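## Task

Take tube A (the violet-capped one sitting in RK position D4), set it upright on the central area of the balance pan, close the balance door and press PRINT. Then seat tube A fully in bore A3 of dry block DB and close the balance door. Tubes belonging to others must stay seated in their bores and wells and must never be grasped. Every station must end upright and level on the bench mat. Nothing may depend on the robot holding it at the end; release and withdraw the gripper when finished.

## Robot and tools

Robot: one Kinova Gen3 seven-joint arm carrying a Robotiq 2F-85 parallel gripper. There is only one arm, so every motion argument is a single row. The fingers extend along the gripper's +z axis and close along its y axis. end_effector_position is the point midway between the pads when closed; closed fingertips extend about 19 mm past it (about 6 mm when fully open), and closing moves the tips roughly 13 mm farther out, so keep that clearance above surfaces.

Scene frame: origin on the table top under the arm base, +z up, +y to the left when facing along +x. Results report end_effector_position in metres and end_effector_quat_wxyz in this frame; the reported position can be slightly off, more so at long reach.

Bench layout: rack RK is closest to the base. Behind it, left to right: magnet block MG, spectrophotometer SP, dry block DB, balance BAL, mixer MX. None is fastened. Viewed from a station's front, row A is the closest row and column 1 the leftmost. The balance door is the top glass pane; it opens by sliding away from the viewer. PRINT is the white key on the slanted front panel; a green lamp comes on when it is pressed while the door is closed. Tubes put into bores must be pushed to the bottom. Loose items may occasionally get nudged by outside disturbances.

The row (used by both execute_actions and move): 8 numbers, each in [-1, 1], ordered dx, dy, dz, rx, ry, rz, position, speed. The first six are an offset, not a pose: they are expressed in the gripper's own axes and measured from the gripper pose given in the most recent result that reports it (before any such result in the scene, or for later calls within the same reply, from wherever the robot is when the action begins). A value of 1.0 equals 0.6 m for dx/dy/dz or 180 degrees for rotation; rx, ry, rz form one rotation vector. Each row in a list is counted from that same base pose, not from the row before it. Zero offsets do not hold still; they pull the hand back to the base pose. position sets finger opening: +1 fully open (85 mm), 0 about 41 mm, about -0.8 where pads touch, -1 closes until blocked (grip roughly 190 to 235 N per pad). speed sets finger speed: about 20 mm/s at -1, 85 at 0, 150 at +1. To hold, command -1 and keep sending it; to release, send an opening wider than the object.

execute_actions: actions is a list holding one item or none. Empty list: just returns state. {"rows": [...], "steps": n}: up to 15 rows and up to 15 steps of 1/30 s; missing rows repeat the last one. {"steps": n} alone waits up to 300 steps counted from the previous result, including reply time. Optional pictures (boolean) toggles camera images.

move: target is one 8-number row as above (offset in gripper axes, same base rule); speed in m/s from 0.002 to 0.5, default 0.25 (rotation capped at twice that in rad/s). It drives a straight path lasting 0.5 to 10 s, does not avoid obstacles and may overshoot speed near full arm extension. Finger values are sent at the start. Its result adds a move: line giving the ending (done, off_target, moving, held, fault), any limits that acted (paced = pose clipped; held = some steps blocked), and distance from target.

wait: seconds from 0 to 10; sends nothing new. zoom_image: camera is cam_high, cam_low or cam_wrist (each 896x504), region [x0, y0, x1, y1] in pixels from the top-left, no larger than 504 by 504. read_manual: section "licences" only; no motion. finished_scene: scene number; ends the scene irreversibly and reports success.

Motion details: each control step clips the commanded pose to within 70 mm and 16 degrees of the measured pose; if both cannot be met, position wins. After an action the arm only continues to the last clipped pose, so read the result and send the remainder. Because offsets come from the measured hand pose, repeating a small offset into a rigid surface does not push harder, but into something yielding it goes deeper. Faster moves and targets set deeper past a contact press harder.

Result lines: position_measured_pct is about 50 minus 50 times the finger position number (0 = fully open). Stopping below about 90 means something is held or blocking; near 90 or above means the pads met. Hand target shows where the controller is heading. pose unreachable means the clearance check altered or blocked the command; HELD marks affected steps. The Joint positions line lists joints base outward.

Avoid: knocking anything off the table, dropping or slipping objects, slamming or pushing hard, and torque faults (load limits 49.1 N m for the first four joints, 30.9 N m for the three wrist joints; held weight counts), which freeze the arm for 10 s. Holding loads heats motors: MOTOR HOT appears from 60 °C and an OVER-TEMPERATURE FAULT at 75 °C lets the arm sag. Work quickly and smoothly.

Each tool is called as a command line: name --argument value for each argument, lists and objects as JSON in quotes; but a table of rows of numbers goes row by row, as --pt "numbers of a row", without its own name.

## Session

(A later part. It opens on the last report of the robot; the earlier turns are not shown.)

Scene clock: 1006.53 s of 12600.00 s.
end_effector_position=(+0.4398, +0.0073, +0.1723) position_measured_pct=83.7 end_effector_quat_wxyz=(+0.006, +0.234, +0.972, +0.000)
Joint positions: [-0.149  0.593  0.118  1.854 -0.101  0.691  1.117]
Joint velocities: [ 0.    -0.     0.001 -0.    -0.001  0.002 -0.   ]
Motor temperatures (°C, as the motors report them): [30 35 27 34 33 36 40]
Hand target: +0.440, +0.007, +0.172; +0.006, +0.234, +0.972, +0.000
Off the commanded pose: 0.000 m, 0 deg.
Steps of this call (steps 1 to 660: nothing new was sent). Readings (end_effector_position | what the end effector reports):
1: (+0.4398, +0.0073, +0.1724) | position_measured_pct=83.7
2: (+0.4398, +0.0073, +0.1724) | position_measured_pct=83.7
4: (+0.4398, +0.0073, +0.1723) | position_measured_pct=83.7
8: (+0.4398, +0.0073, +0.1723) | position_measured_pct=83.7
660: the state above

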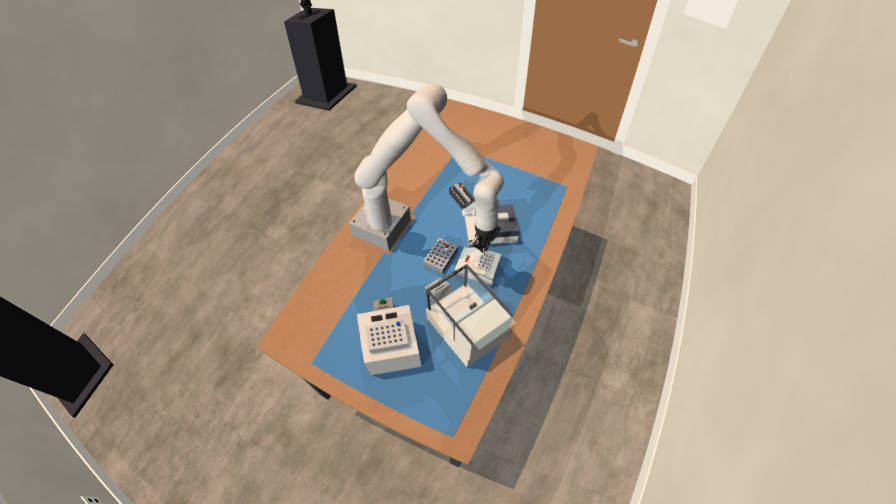

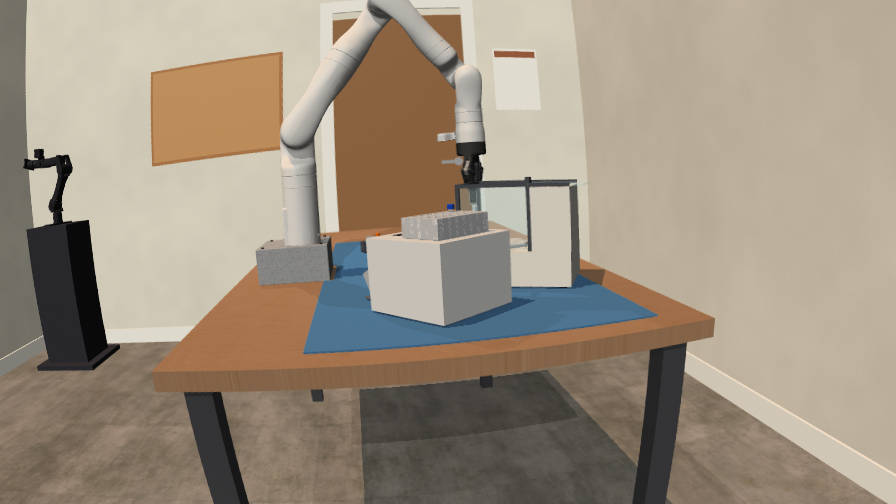

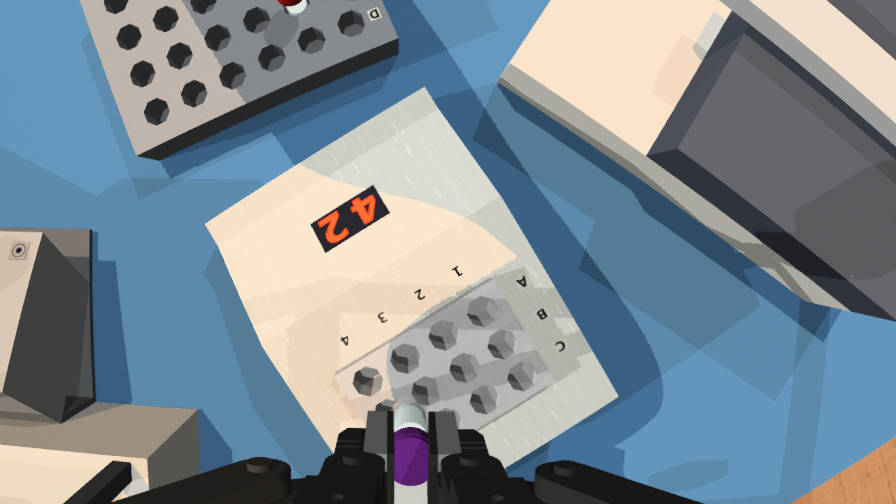

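move --target '[0.005,-0.0017,0.05,0,0,0,-1,0]' --speed 0.05

Scene clock: 1011.57 s of 12600.00 s.
end_effector_position=(+0.4371, +0.0077, +0.1425) position_measured_pct=83.7 end_effector_quat_wxyz=(+0.006, +0.234, +0.972, +0.000)
Joint positions: [-0.142  0.648  0.107  1.886 -0.11   0.605  1.124]
Joint velocities: [ 0.001  0.004  0.     0.002 -0.    -0.003 -0.   ]
Motor temperatures (°C, as the motors report them): [30 35 27 34 33 36 40]
Hand target: +0.437, +0.008, +0.142; +0.006, +0.234, +0.972, +0.000
Off the commanded pose: 0.000 m, 0 deg.
move: done

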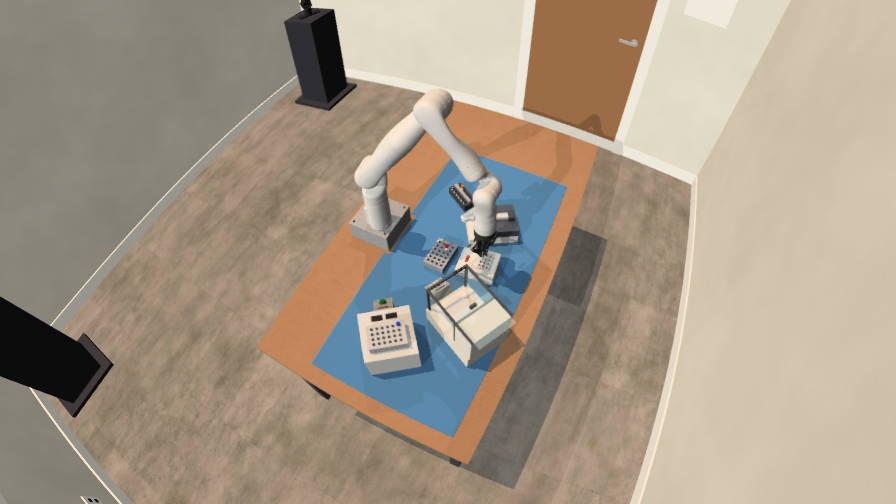

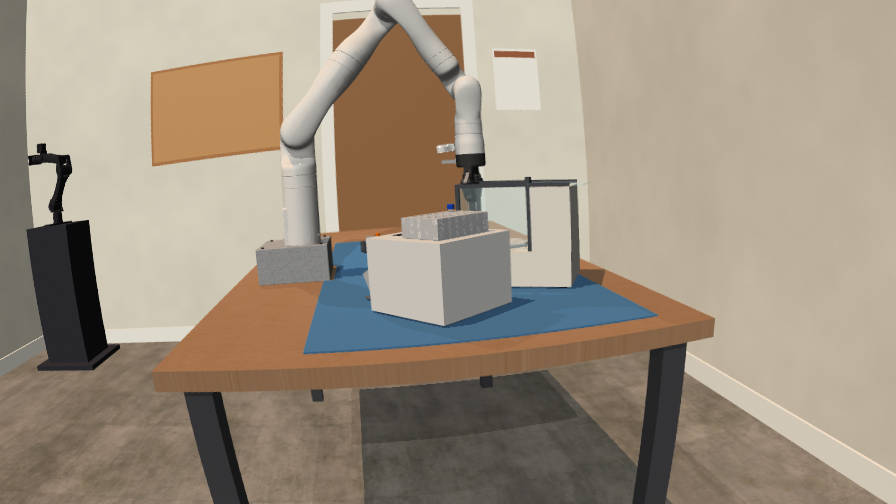

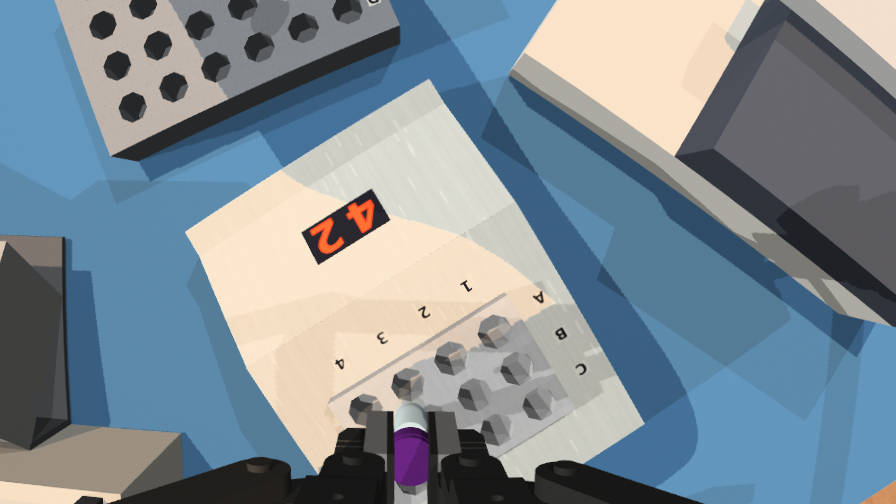

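move --target '[0,0,0.033,0,0,0,-1,0]' --speed 0.03

zoom_image --camera "cam_wrist" --region '[250,250,650,504]'

Scene clock: 1022.77 s of 12600.00 s.
end_effector_position=(+0.4376, +0.0075, +0.1241) position_measured_pct=83.7 end_effector_quat_wxyz=(+0.006, +0.234, +0.972, +0.000)
Joint positions: [-0.137  0.686  0.099  1.896 -0.115  0.556  1.129]
Joint velocities: [ 0.001 -0.001 -0.002  0.005  0.    -0.005  0.   ]
Motor temperatures (°C, as the motors report them): [30 35 27 34 33 36 40]
Hand target: +0.437, +0.008, +0.123; +0.006, +0.234, +0.972, +0.000
Off the commanded pose: 0.001 m, 0 deg.
move: done

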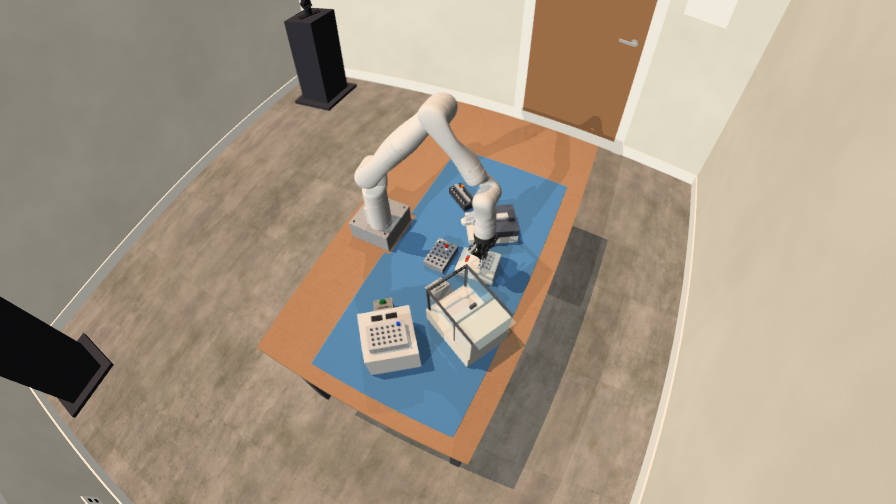

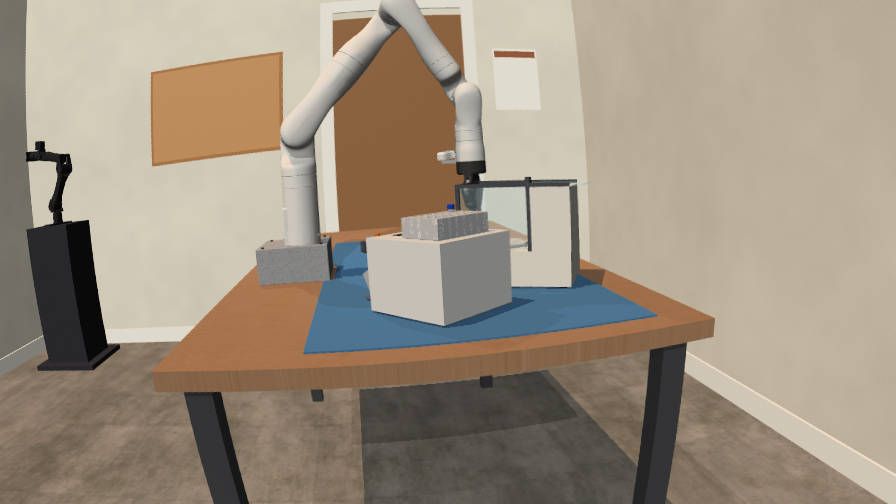

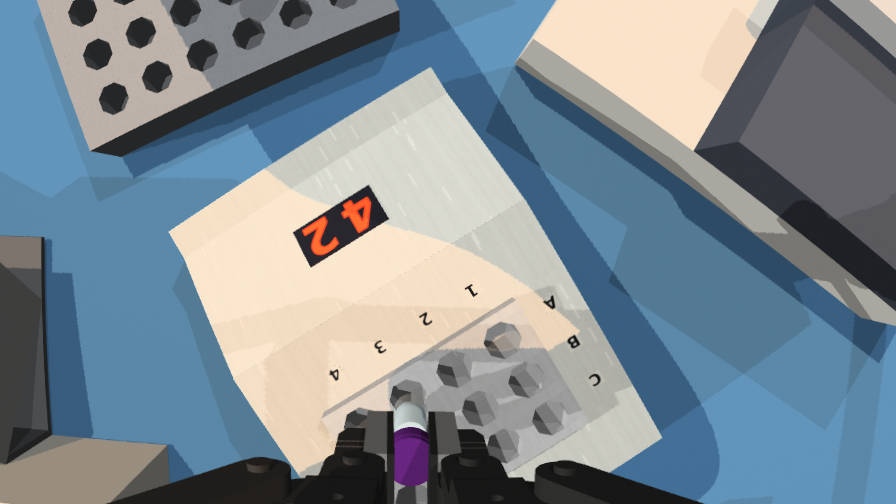

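Region (250, 250, 650, 504) of cam_wrist's 896x504 image, scaled by 1.260; it fills the top 320 rows of this view, and the rest is white.

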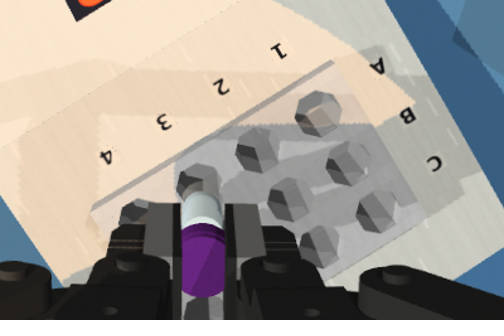

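move --target '[0.006,-0.002,0,0,0,0,-1,0]' --speed 0.02

zoom_image --camera "cam_wrist" --region '[250,250,650,504]'

Scene clock: 1034.07 s of 12600.00 s.
end_effector_position=(+0.4339, +0.0081, +0.1240) position_measured_pct=83.7 end_effector_quat_wxyz=(+0.006, +0.234, +0.972, +0.000)
Joint positions: [-0.138  0.681  0.099  1.908 -0.116  0.548  1.127]
Joint velocities: [-0.    -0.001  0.001  0.003  0.001 -0.003 -0.   ]
Motor temperatures (°C, as the motors report them): [30 35 27 34 33 36 40]
Hand target: +0.434, +0.008, +0.124; +0.006, +0.234, +0.972, +0.000
Off the commanded pose: 0.000 m, 0 deg.
move: done

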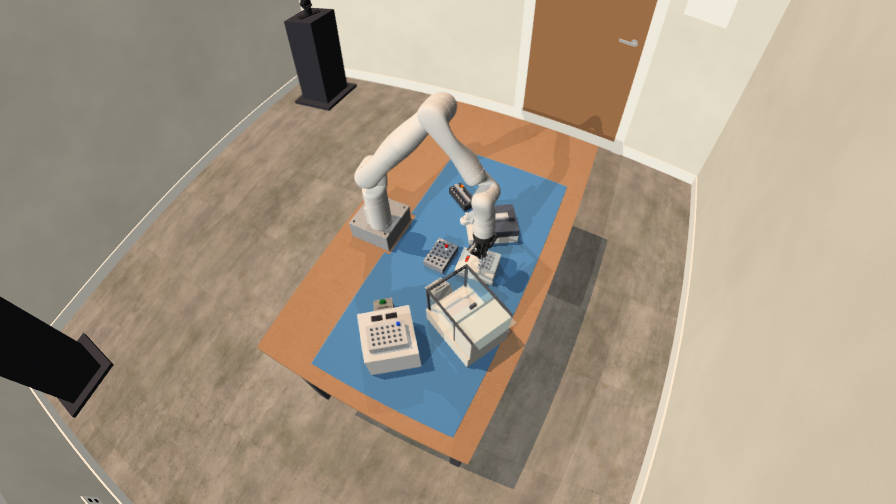

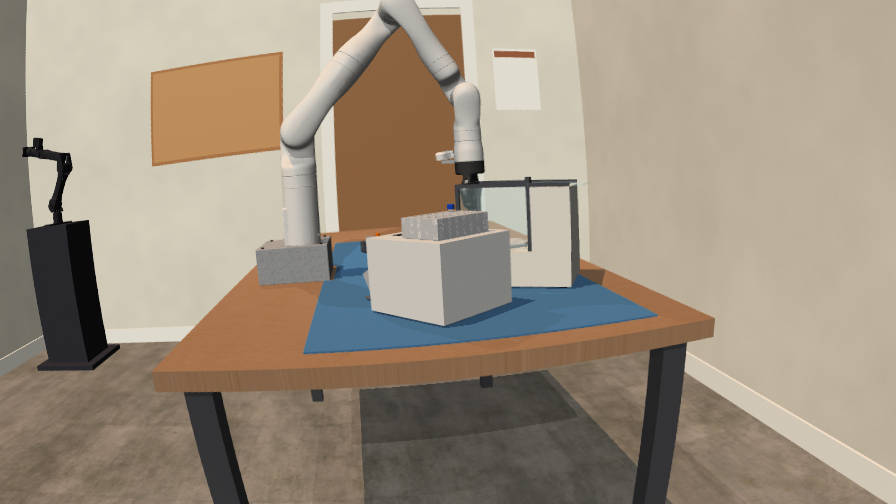

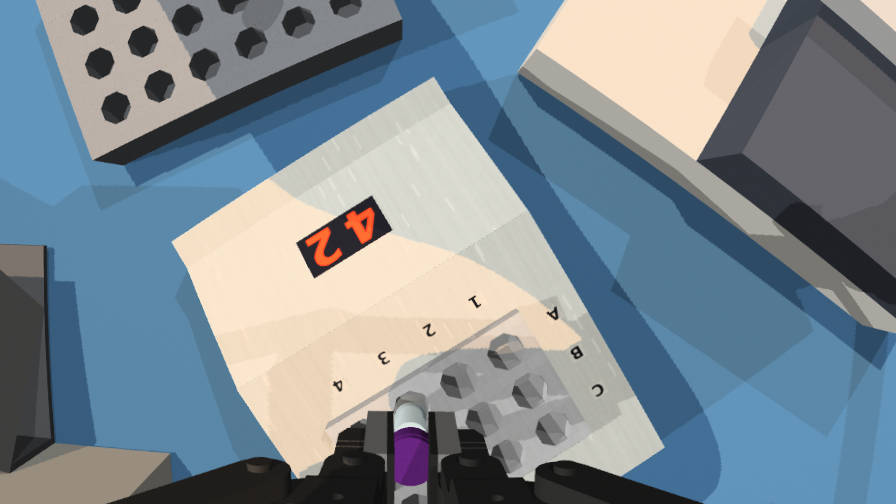

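Region (250, 250, 650, 504) of cam_wrist's 896x504 image, scaled by 1.260; it fills the top 320 rows of this view, and the rest is white.

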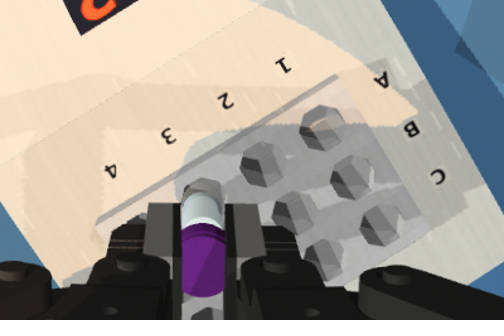

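move --target '[0,0,0.02,0,0,0,-1,0]' --speed 0.006

zoom_image --camera "cam_wrist" --region '[250,250,650,504]'

Scene clock: 1039.47 s of 12600.00 s.
end_effector_position=(+0.4341, +0.0083, +0.1121) position_measured_pct=83.7 end_effector_quat_wxyz=(+0.006, +0.234, +0.972, +0.001)
Joint positions: [-0.135  0.707  0.094  1.913 -0.119  0.517  1.13 ]
Joint velocities: [ 0.     0.001  0.001  0.001 -0.    -0.002 -0.   ]
Motor temperatures (°C, as the motors report them): [30 35 27 34 33 36 40]
Hand target: +0.434, +0.008, +0.112; +0.006, +0.234, +0.972, +0.000
Off the commanded pose: 0.000 m, 0 deg.
move: done

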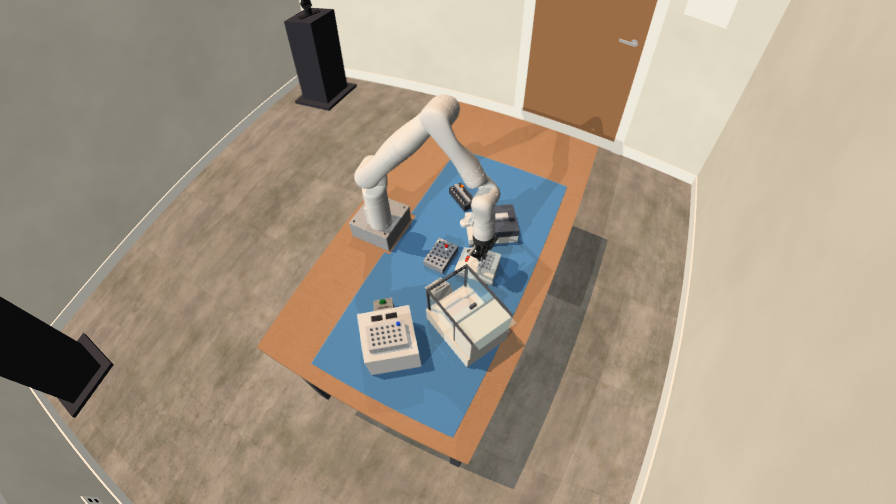

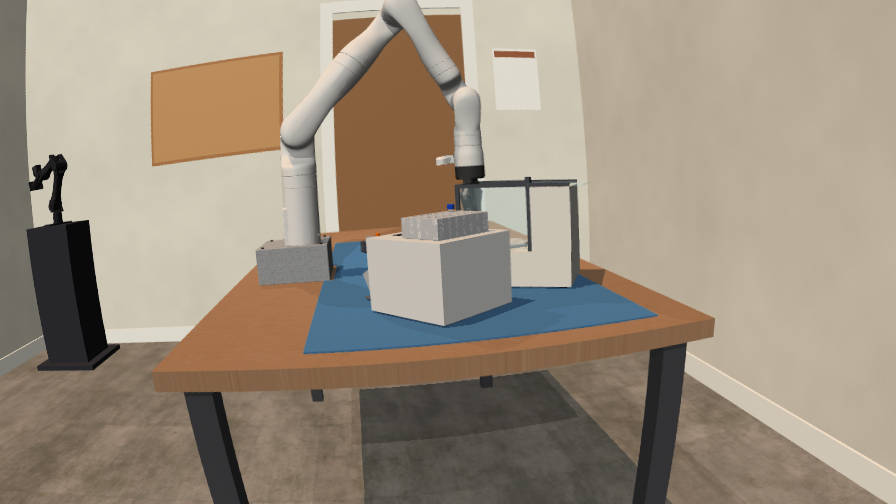

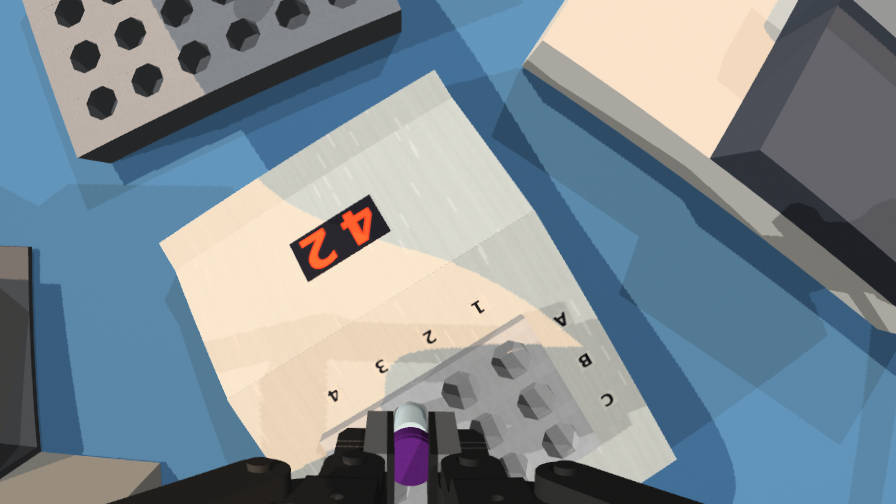

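Region (250, 250, 650, 504) of cam_wrist's 896x504 image, scaled by 1.260; it fills the top 320 rows of this view, and the rest is white.

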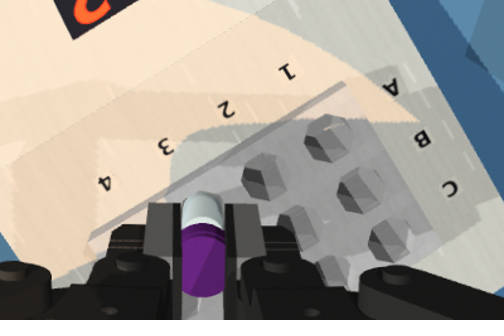

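move --target '[0,0,0.02,0,0,0,-1,0]' --speed 0.006

zoom_image --camera "cam_wrist" --region '[250,250,650,504]'

Scene clock: 1044.97 s of 12600.00 s.
end_effector_position=(+0.4342, +0.0085, +0.1002) position_measured_pct=83.7 end_effector_quat_wxyz=(+0.006, +0.234, +0.972, +0.001)
Joint positions: [-0.132  0.733  0.088  1.917 -0.123  0.487  1.133]
Joint velocities: [ 0.     0.002 -0.001  0.     0.001 -0.003  0.002]
Motor temperatures (°C, as the motors report them): [30 35 27 34 33 36 40]
Hand target: +0.434, +0.008, +0.100; +0.006, +0.234, +0.972, +0.001
Off the commanded pose: 0.000 m, 0 deg.
move: done

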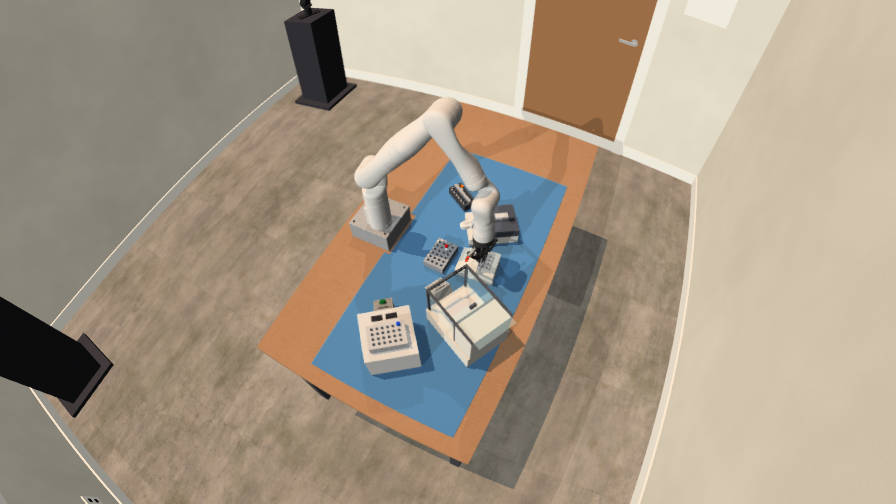

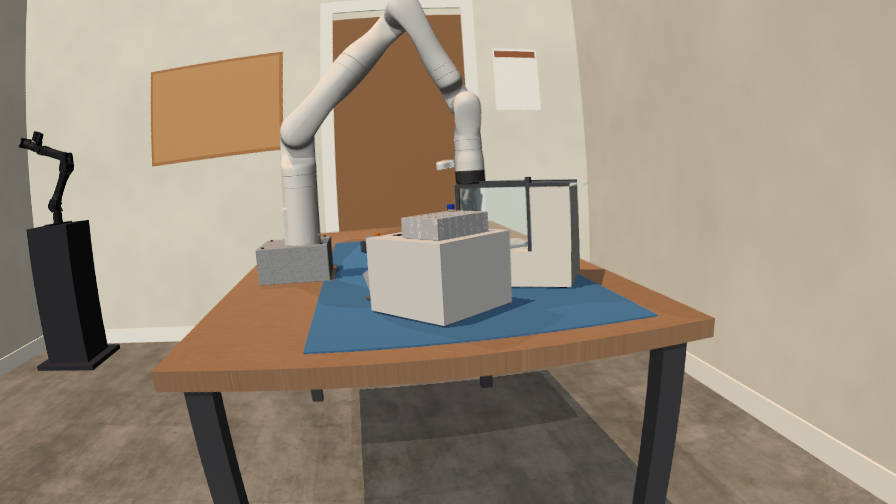

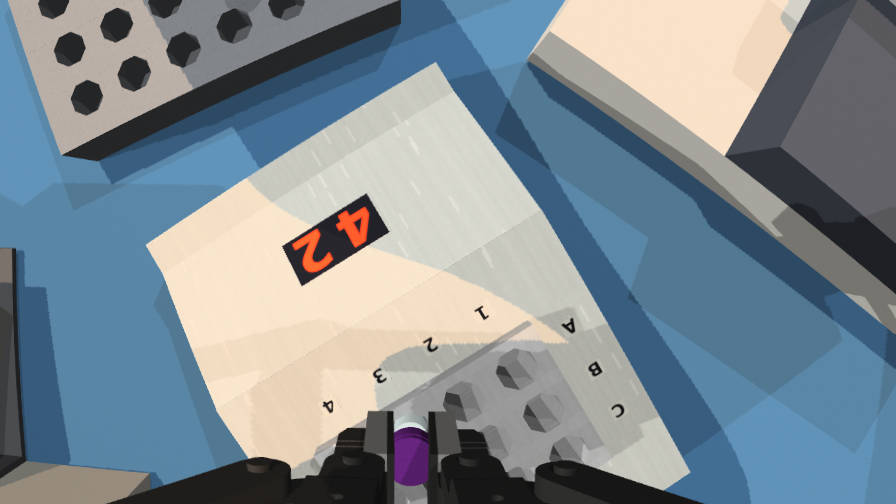

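Region (250, 250, 650, 504) of cam_wrist's 896x504 image, scaled by 1.260; it fills the top 320 rows of this view, and the rest is white.

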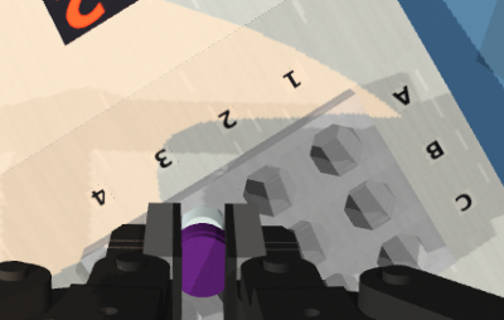

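move --target '[0,0,0.02,0,0,0,-1,0]' --speed 0.006

Scene clock: 1050.03 s of 12600.00 s.
end_effector_position=(+0.4349, +0.0085, +0.0945) position_measured_pct=83.7 end_effector_quat_wxyz=(+0.008, +0.234, +0.972, +0.002)
Joint positions: [-0.128  0.745  0.084  1.921 -0.125  0.466  1.136]
Joint velocities: [ 0.    -0.     0.002  0.001 -0.001 -0.001  0.001]
Motor temperatures (°C, as the motors report them): [30 35 27 34 33 36 40]
Hand target: +0.434, +0.008, +0.088; +0.006, +0.234, +0.972, +0.001
Off the commanded pose: 0.006 m, 0 deg.
move: off_target

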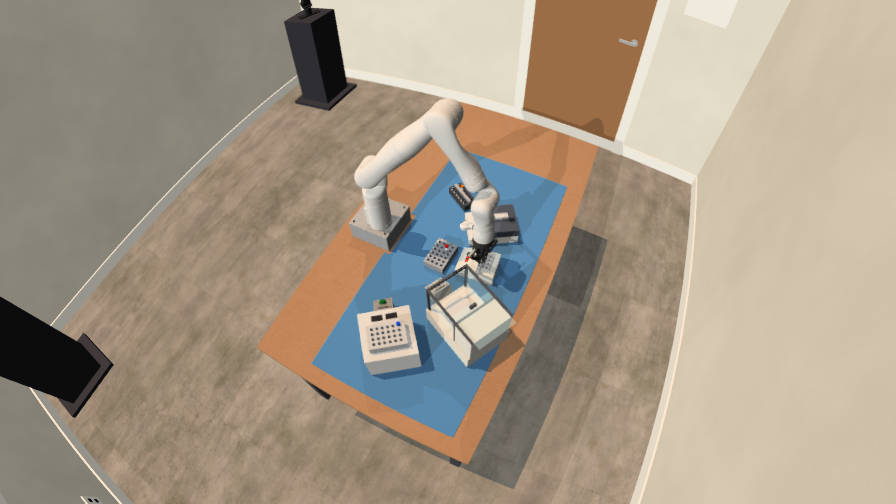

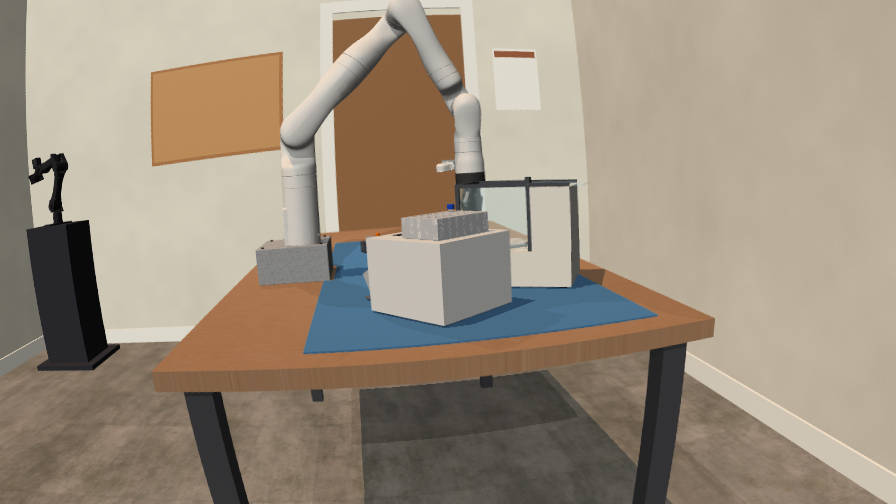

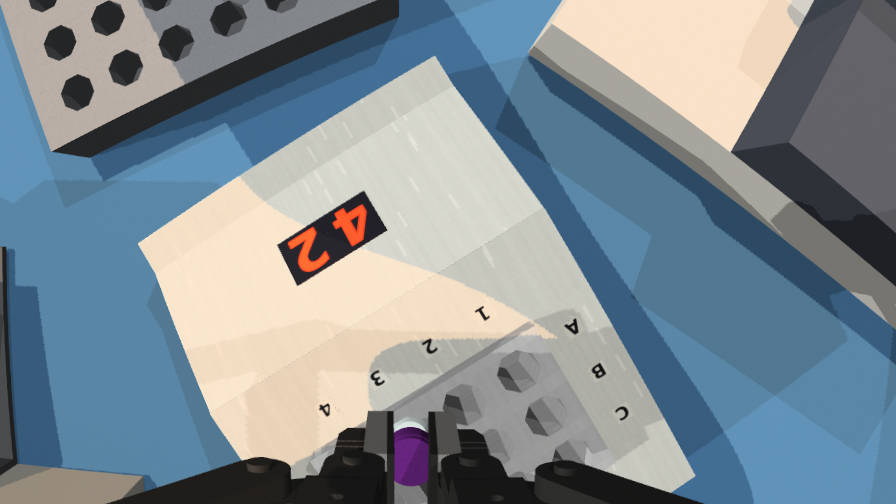

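move --target '[0,0,-0.001,0,0,0,-0.3,0]' --speed 0.01

move --target '[0,0,-0.07,0,0,0,-1,0]' --speed 0.05

Scene clock: 1055.50 s of 12600.00 s.
end_effector_position=(+0.4348, +0.0085, +0.0951) position_measured_pct=65.1 end_effector_quat_wxyz=(+0.008, +0.234, +0.972, +0.002)
Joint positions: [-0.128  0.743  0.084  1.921 -0.125  0.468  1.136]
Joint velocities: [-0.    -0.     0.002  0.001  0.001  0.001 -0.001]
Motor temperatures (°C, as the motors report them): [30 34 27 34 33 36 40]
Hand target: +0.435, +0.009, +0.095; +0.008, +0.234, +0.972, +0.002
Off the commanded pose: 0.000 m, 0 deg.
move: done

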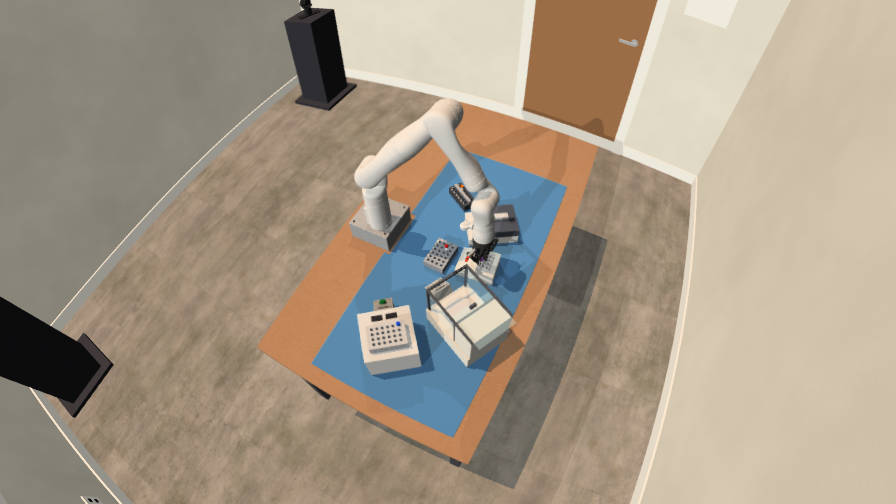

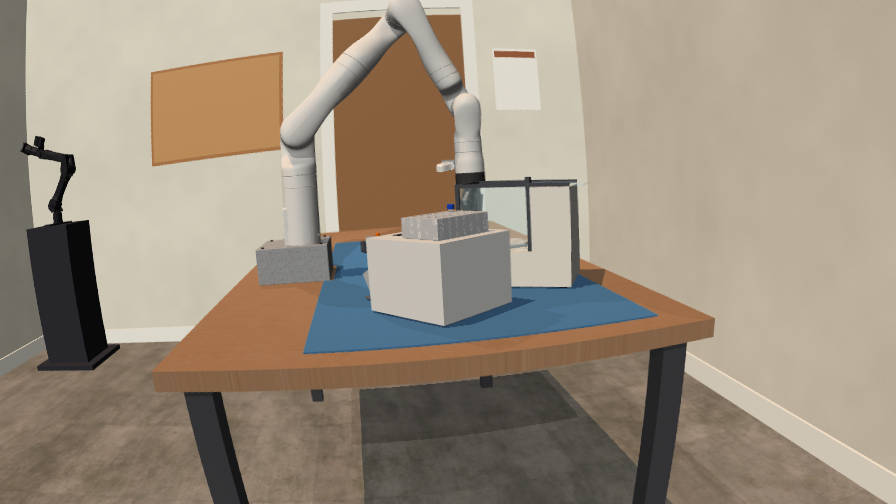

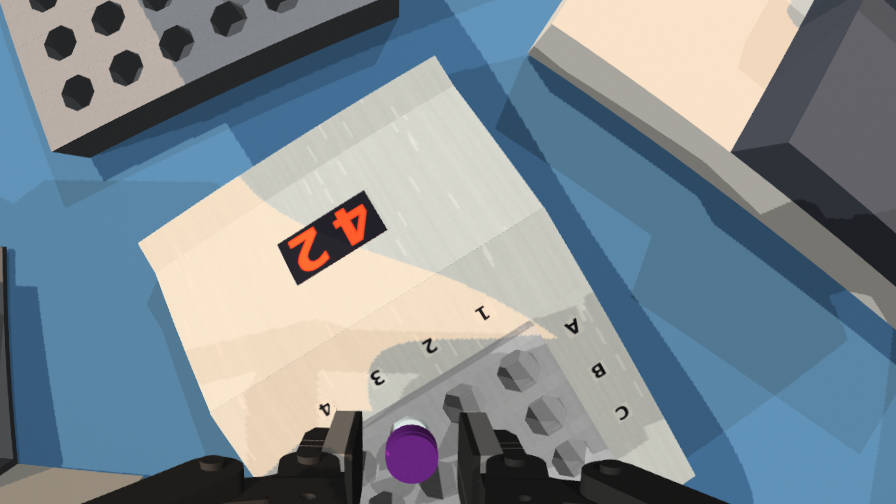

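Scene clock: 1056.67 s of 12600.00 s.
end_effector_position=(+0.4339, +0.0085, +0.1368) position_measured_pct=84.1 end_effector_quat_wxyz=(+0.008, +0.234, +0.972, +0.002)
Joint positions: [-0.141  0.652  0.103  1.906 -0.114  0.574  1.126]
Joint velocities: [-0.001 -0.005  0.001 -0.001  0.001  0.003  0.001]
Motor temperatures (°C, as the motors report them): [30 34 27 34 33 36 40]
Hand target: +0.434, +0.009, +0.137; +0.008, +0.234, +0.972, +0.002
Off the commanded pose: 0.000 m, 0 deg.
move: done

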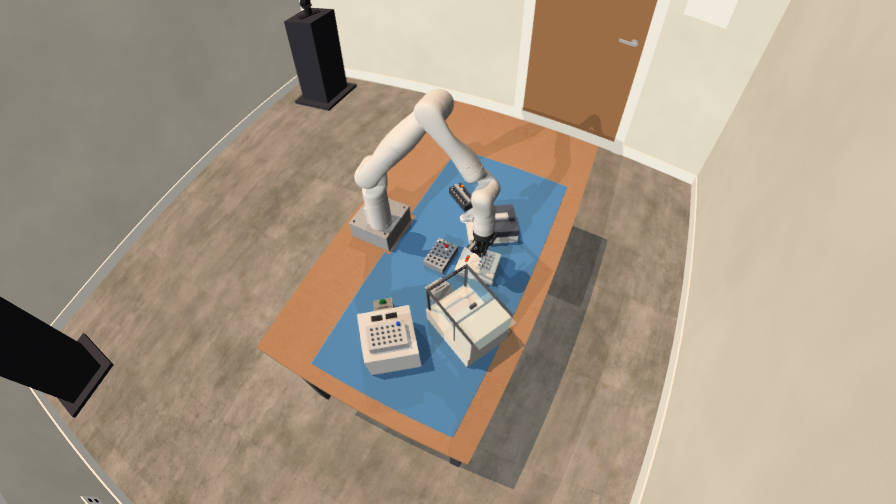

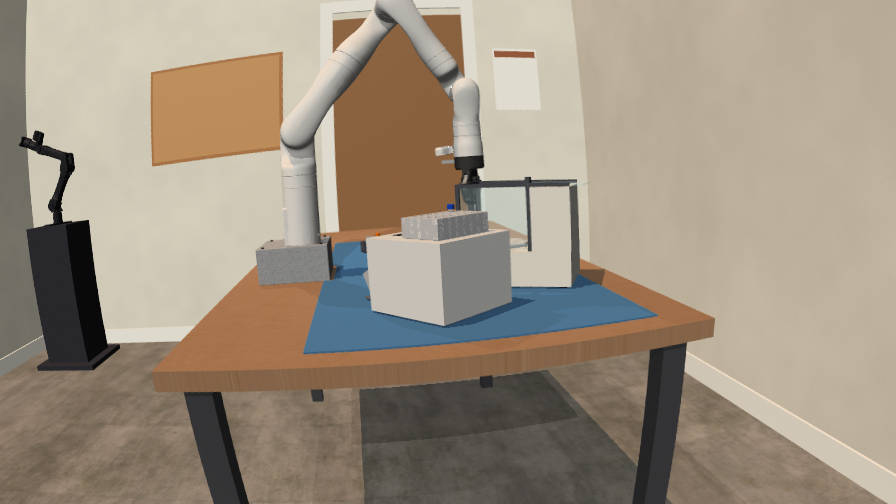

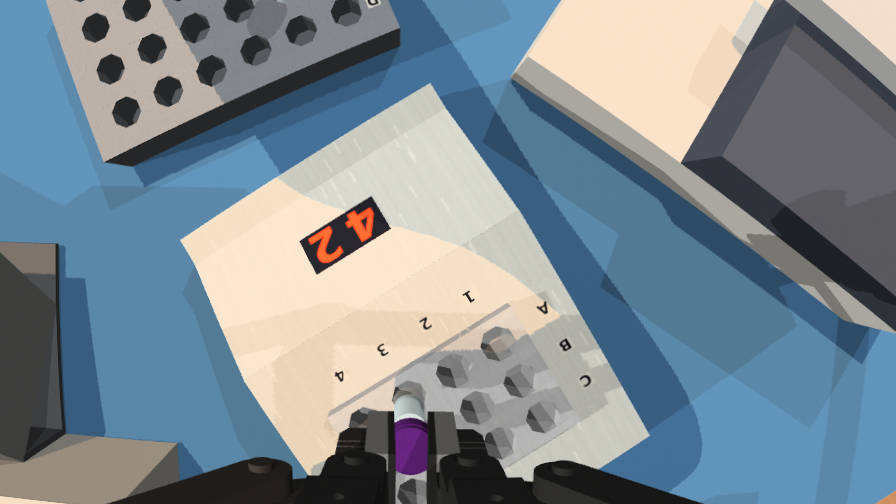

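move --target '[-0.0007,0,0.02,0,0,0,-1,0]' --speed 0.015

move --target '[0,0,0.04,0,0,0,-1,0]' --speed 0.006

Scene clock: 1065.17 s of 12600.00 s.
end_effector_position=(+0.4346, +0.0084, +0.1250) position_measured_pct=84.1 end_effector_quat_wxyz=(+0.008, +0.234, +0.972, +0.002)
Joint positions: [-0.137  0.678  0.097  1.911 -0.117  0.544  1.129]
Joint velocities: [ 0.001  0.004 -0.001  0.     0.    -0.003  0.001]
Motor temperatures (°C, as the motors report them): [30 34 27 34 33 36 40]
Hand target: +0.435, +0.008, +0.125; +0.008, +0.234, +0.972, +0.002
Off the commanded pose: 0.000 m, 0 deg.
move: done

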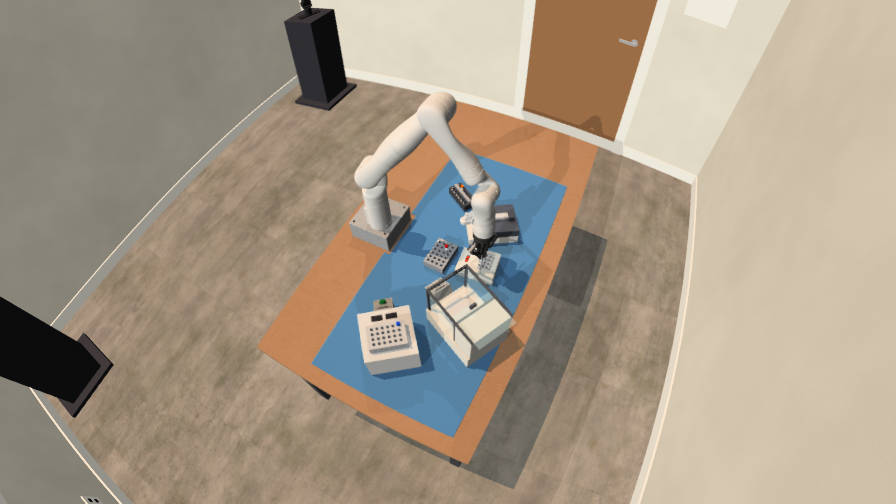

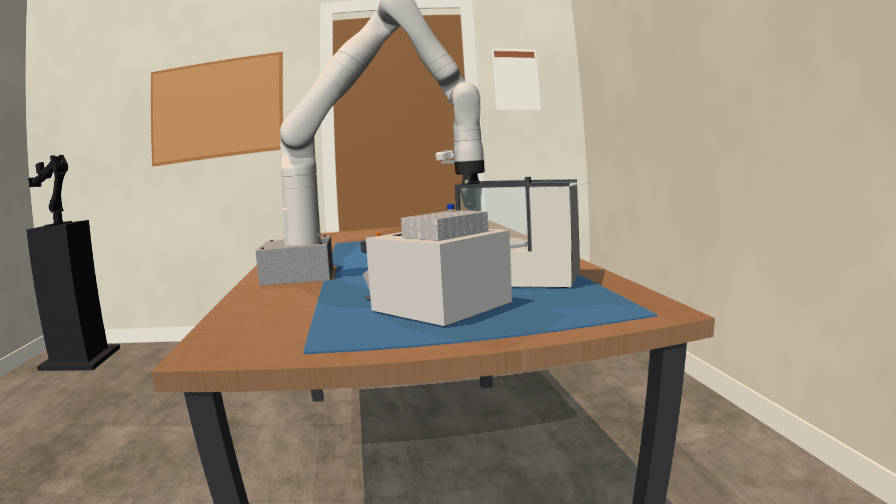

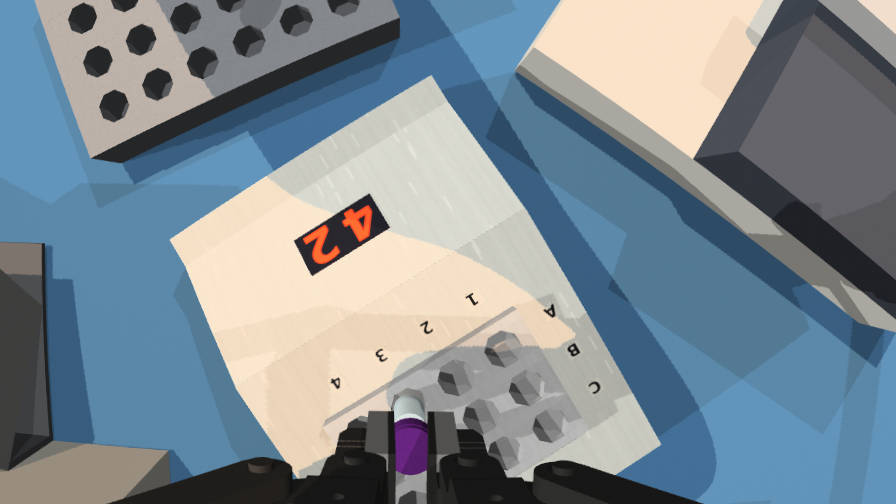

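Scene clock: 1069.40 s of 12600.00 s.
end_effector_position=(+0.4350, +0.0084, +0.1011) position_measured_pct=84.1 end_effector_quat_wxyz=(+0.008, +0.234, +0.972, +0.002)
Joint positions: [-0.129  0.73   0.087  1.918 -0.123  0.483  1.135]
Joint velocities: [ 0.     0.002 -0.002  0.002 -0.001 -0.003 -0.   ]
Motor temperatures (°C, as the motors report them): [30 34 27 34 33 36 40]
Hand target: +0.435, +0.008, +0.101; +0.008, +0.234, +0.972, +0.002
Off the commanded pose: 0.000 m, 0 deg.
move: done

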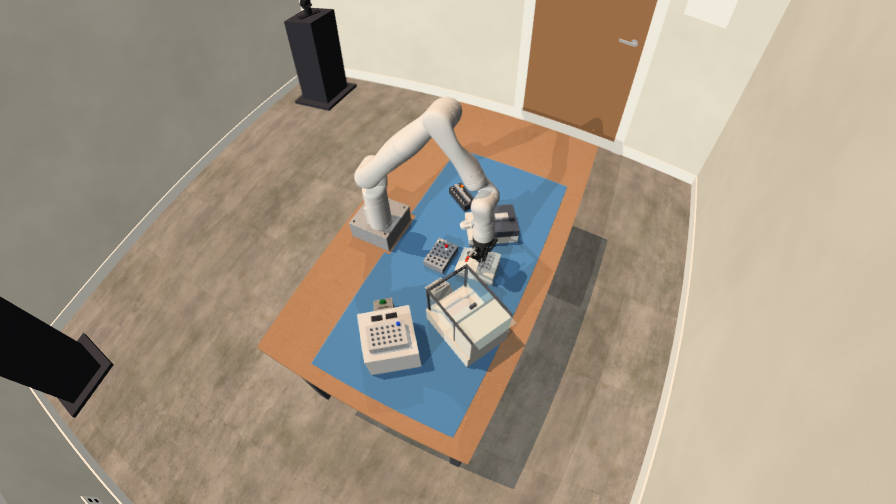

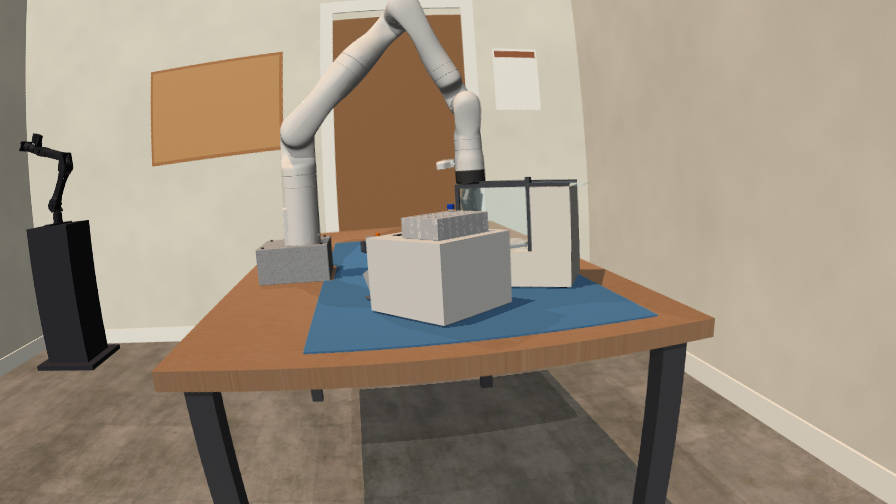

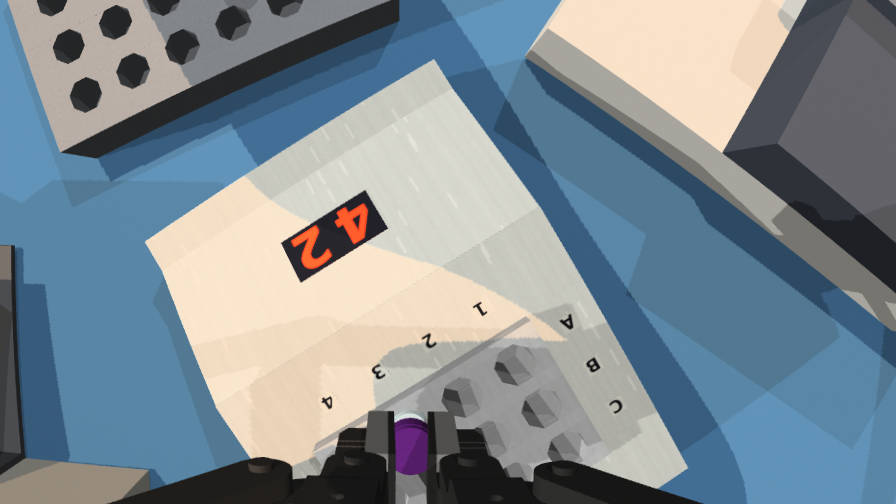

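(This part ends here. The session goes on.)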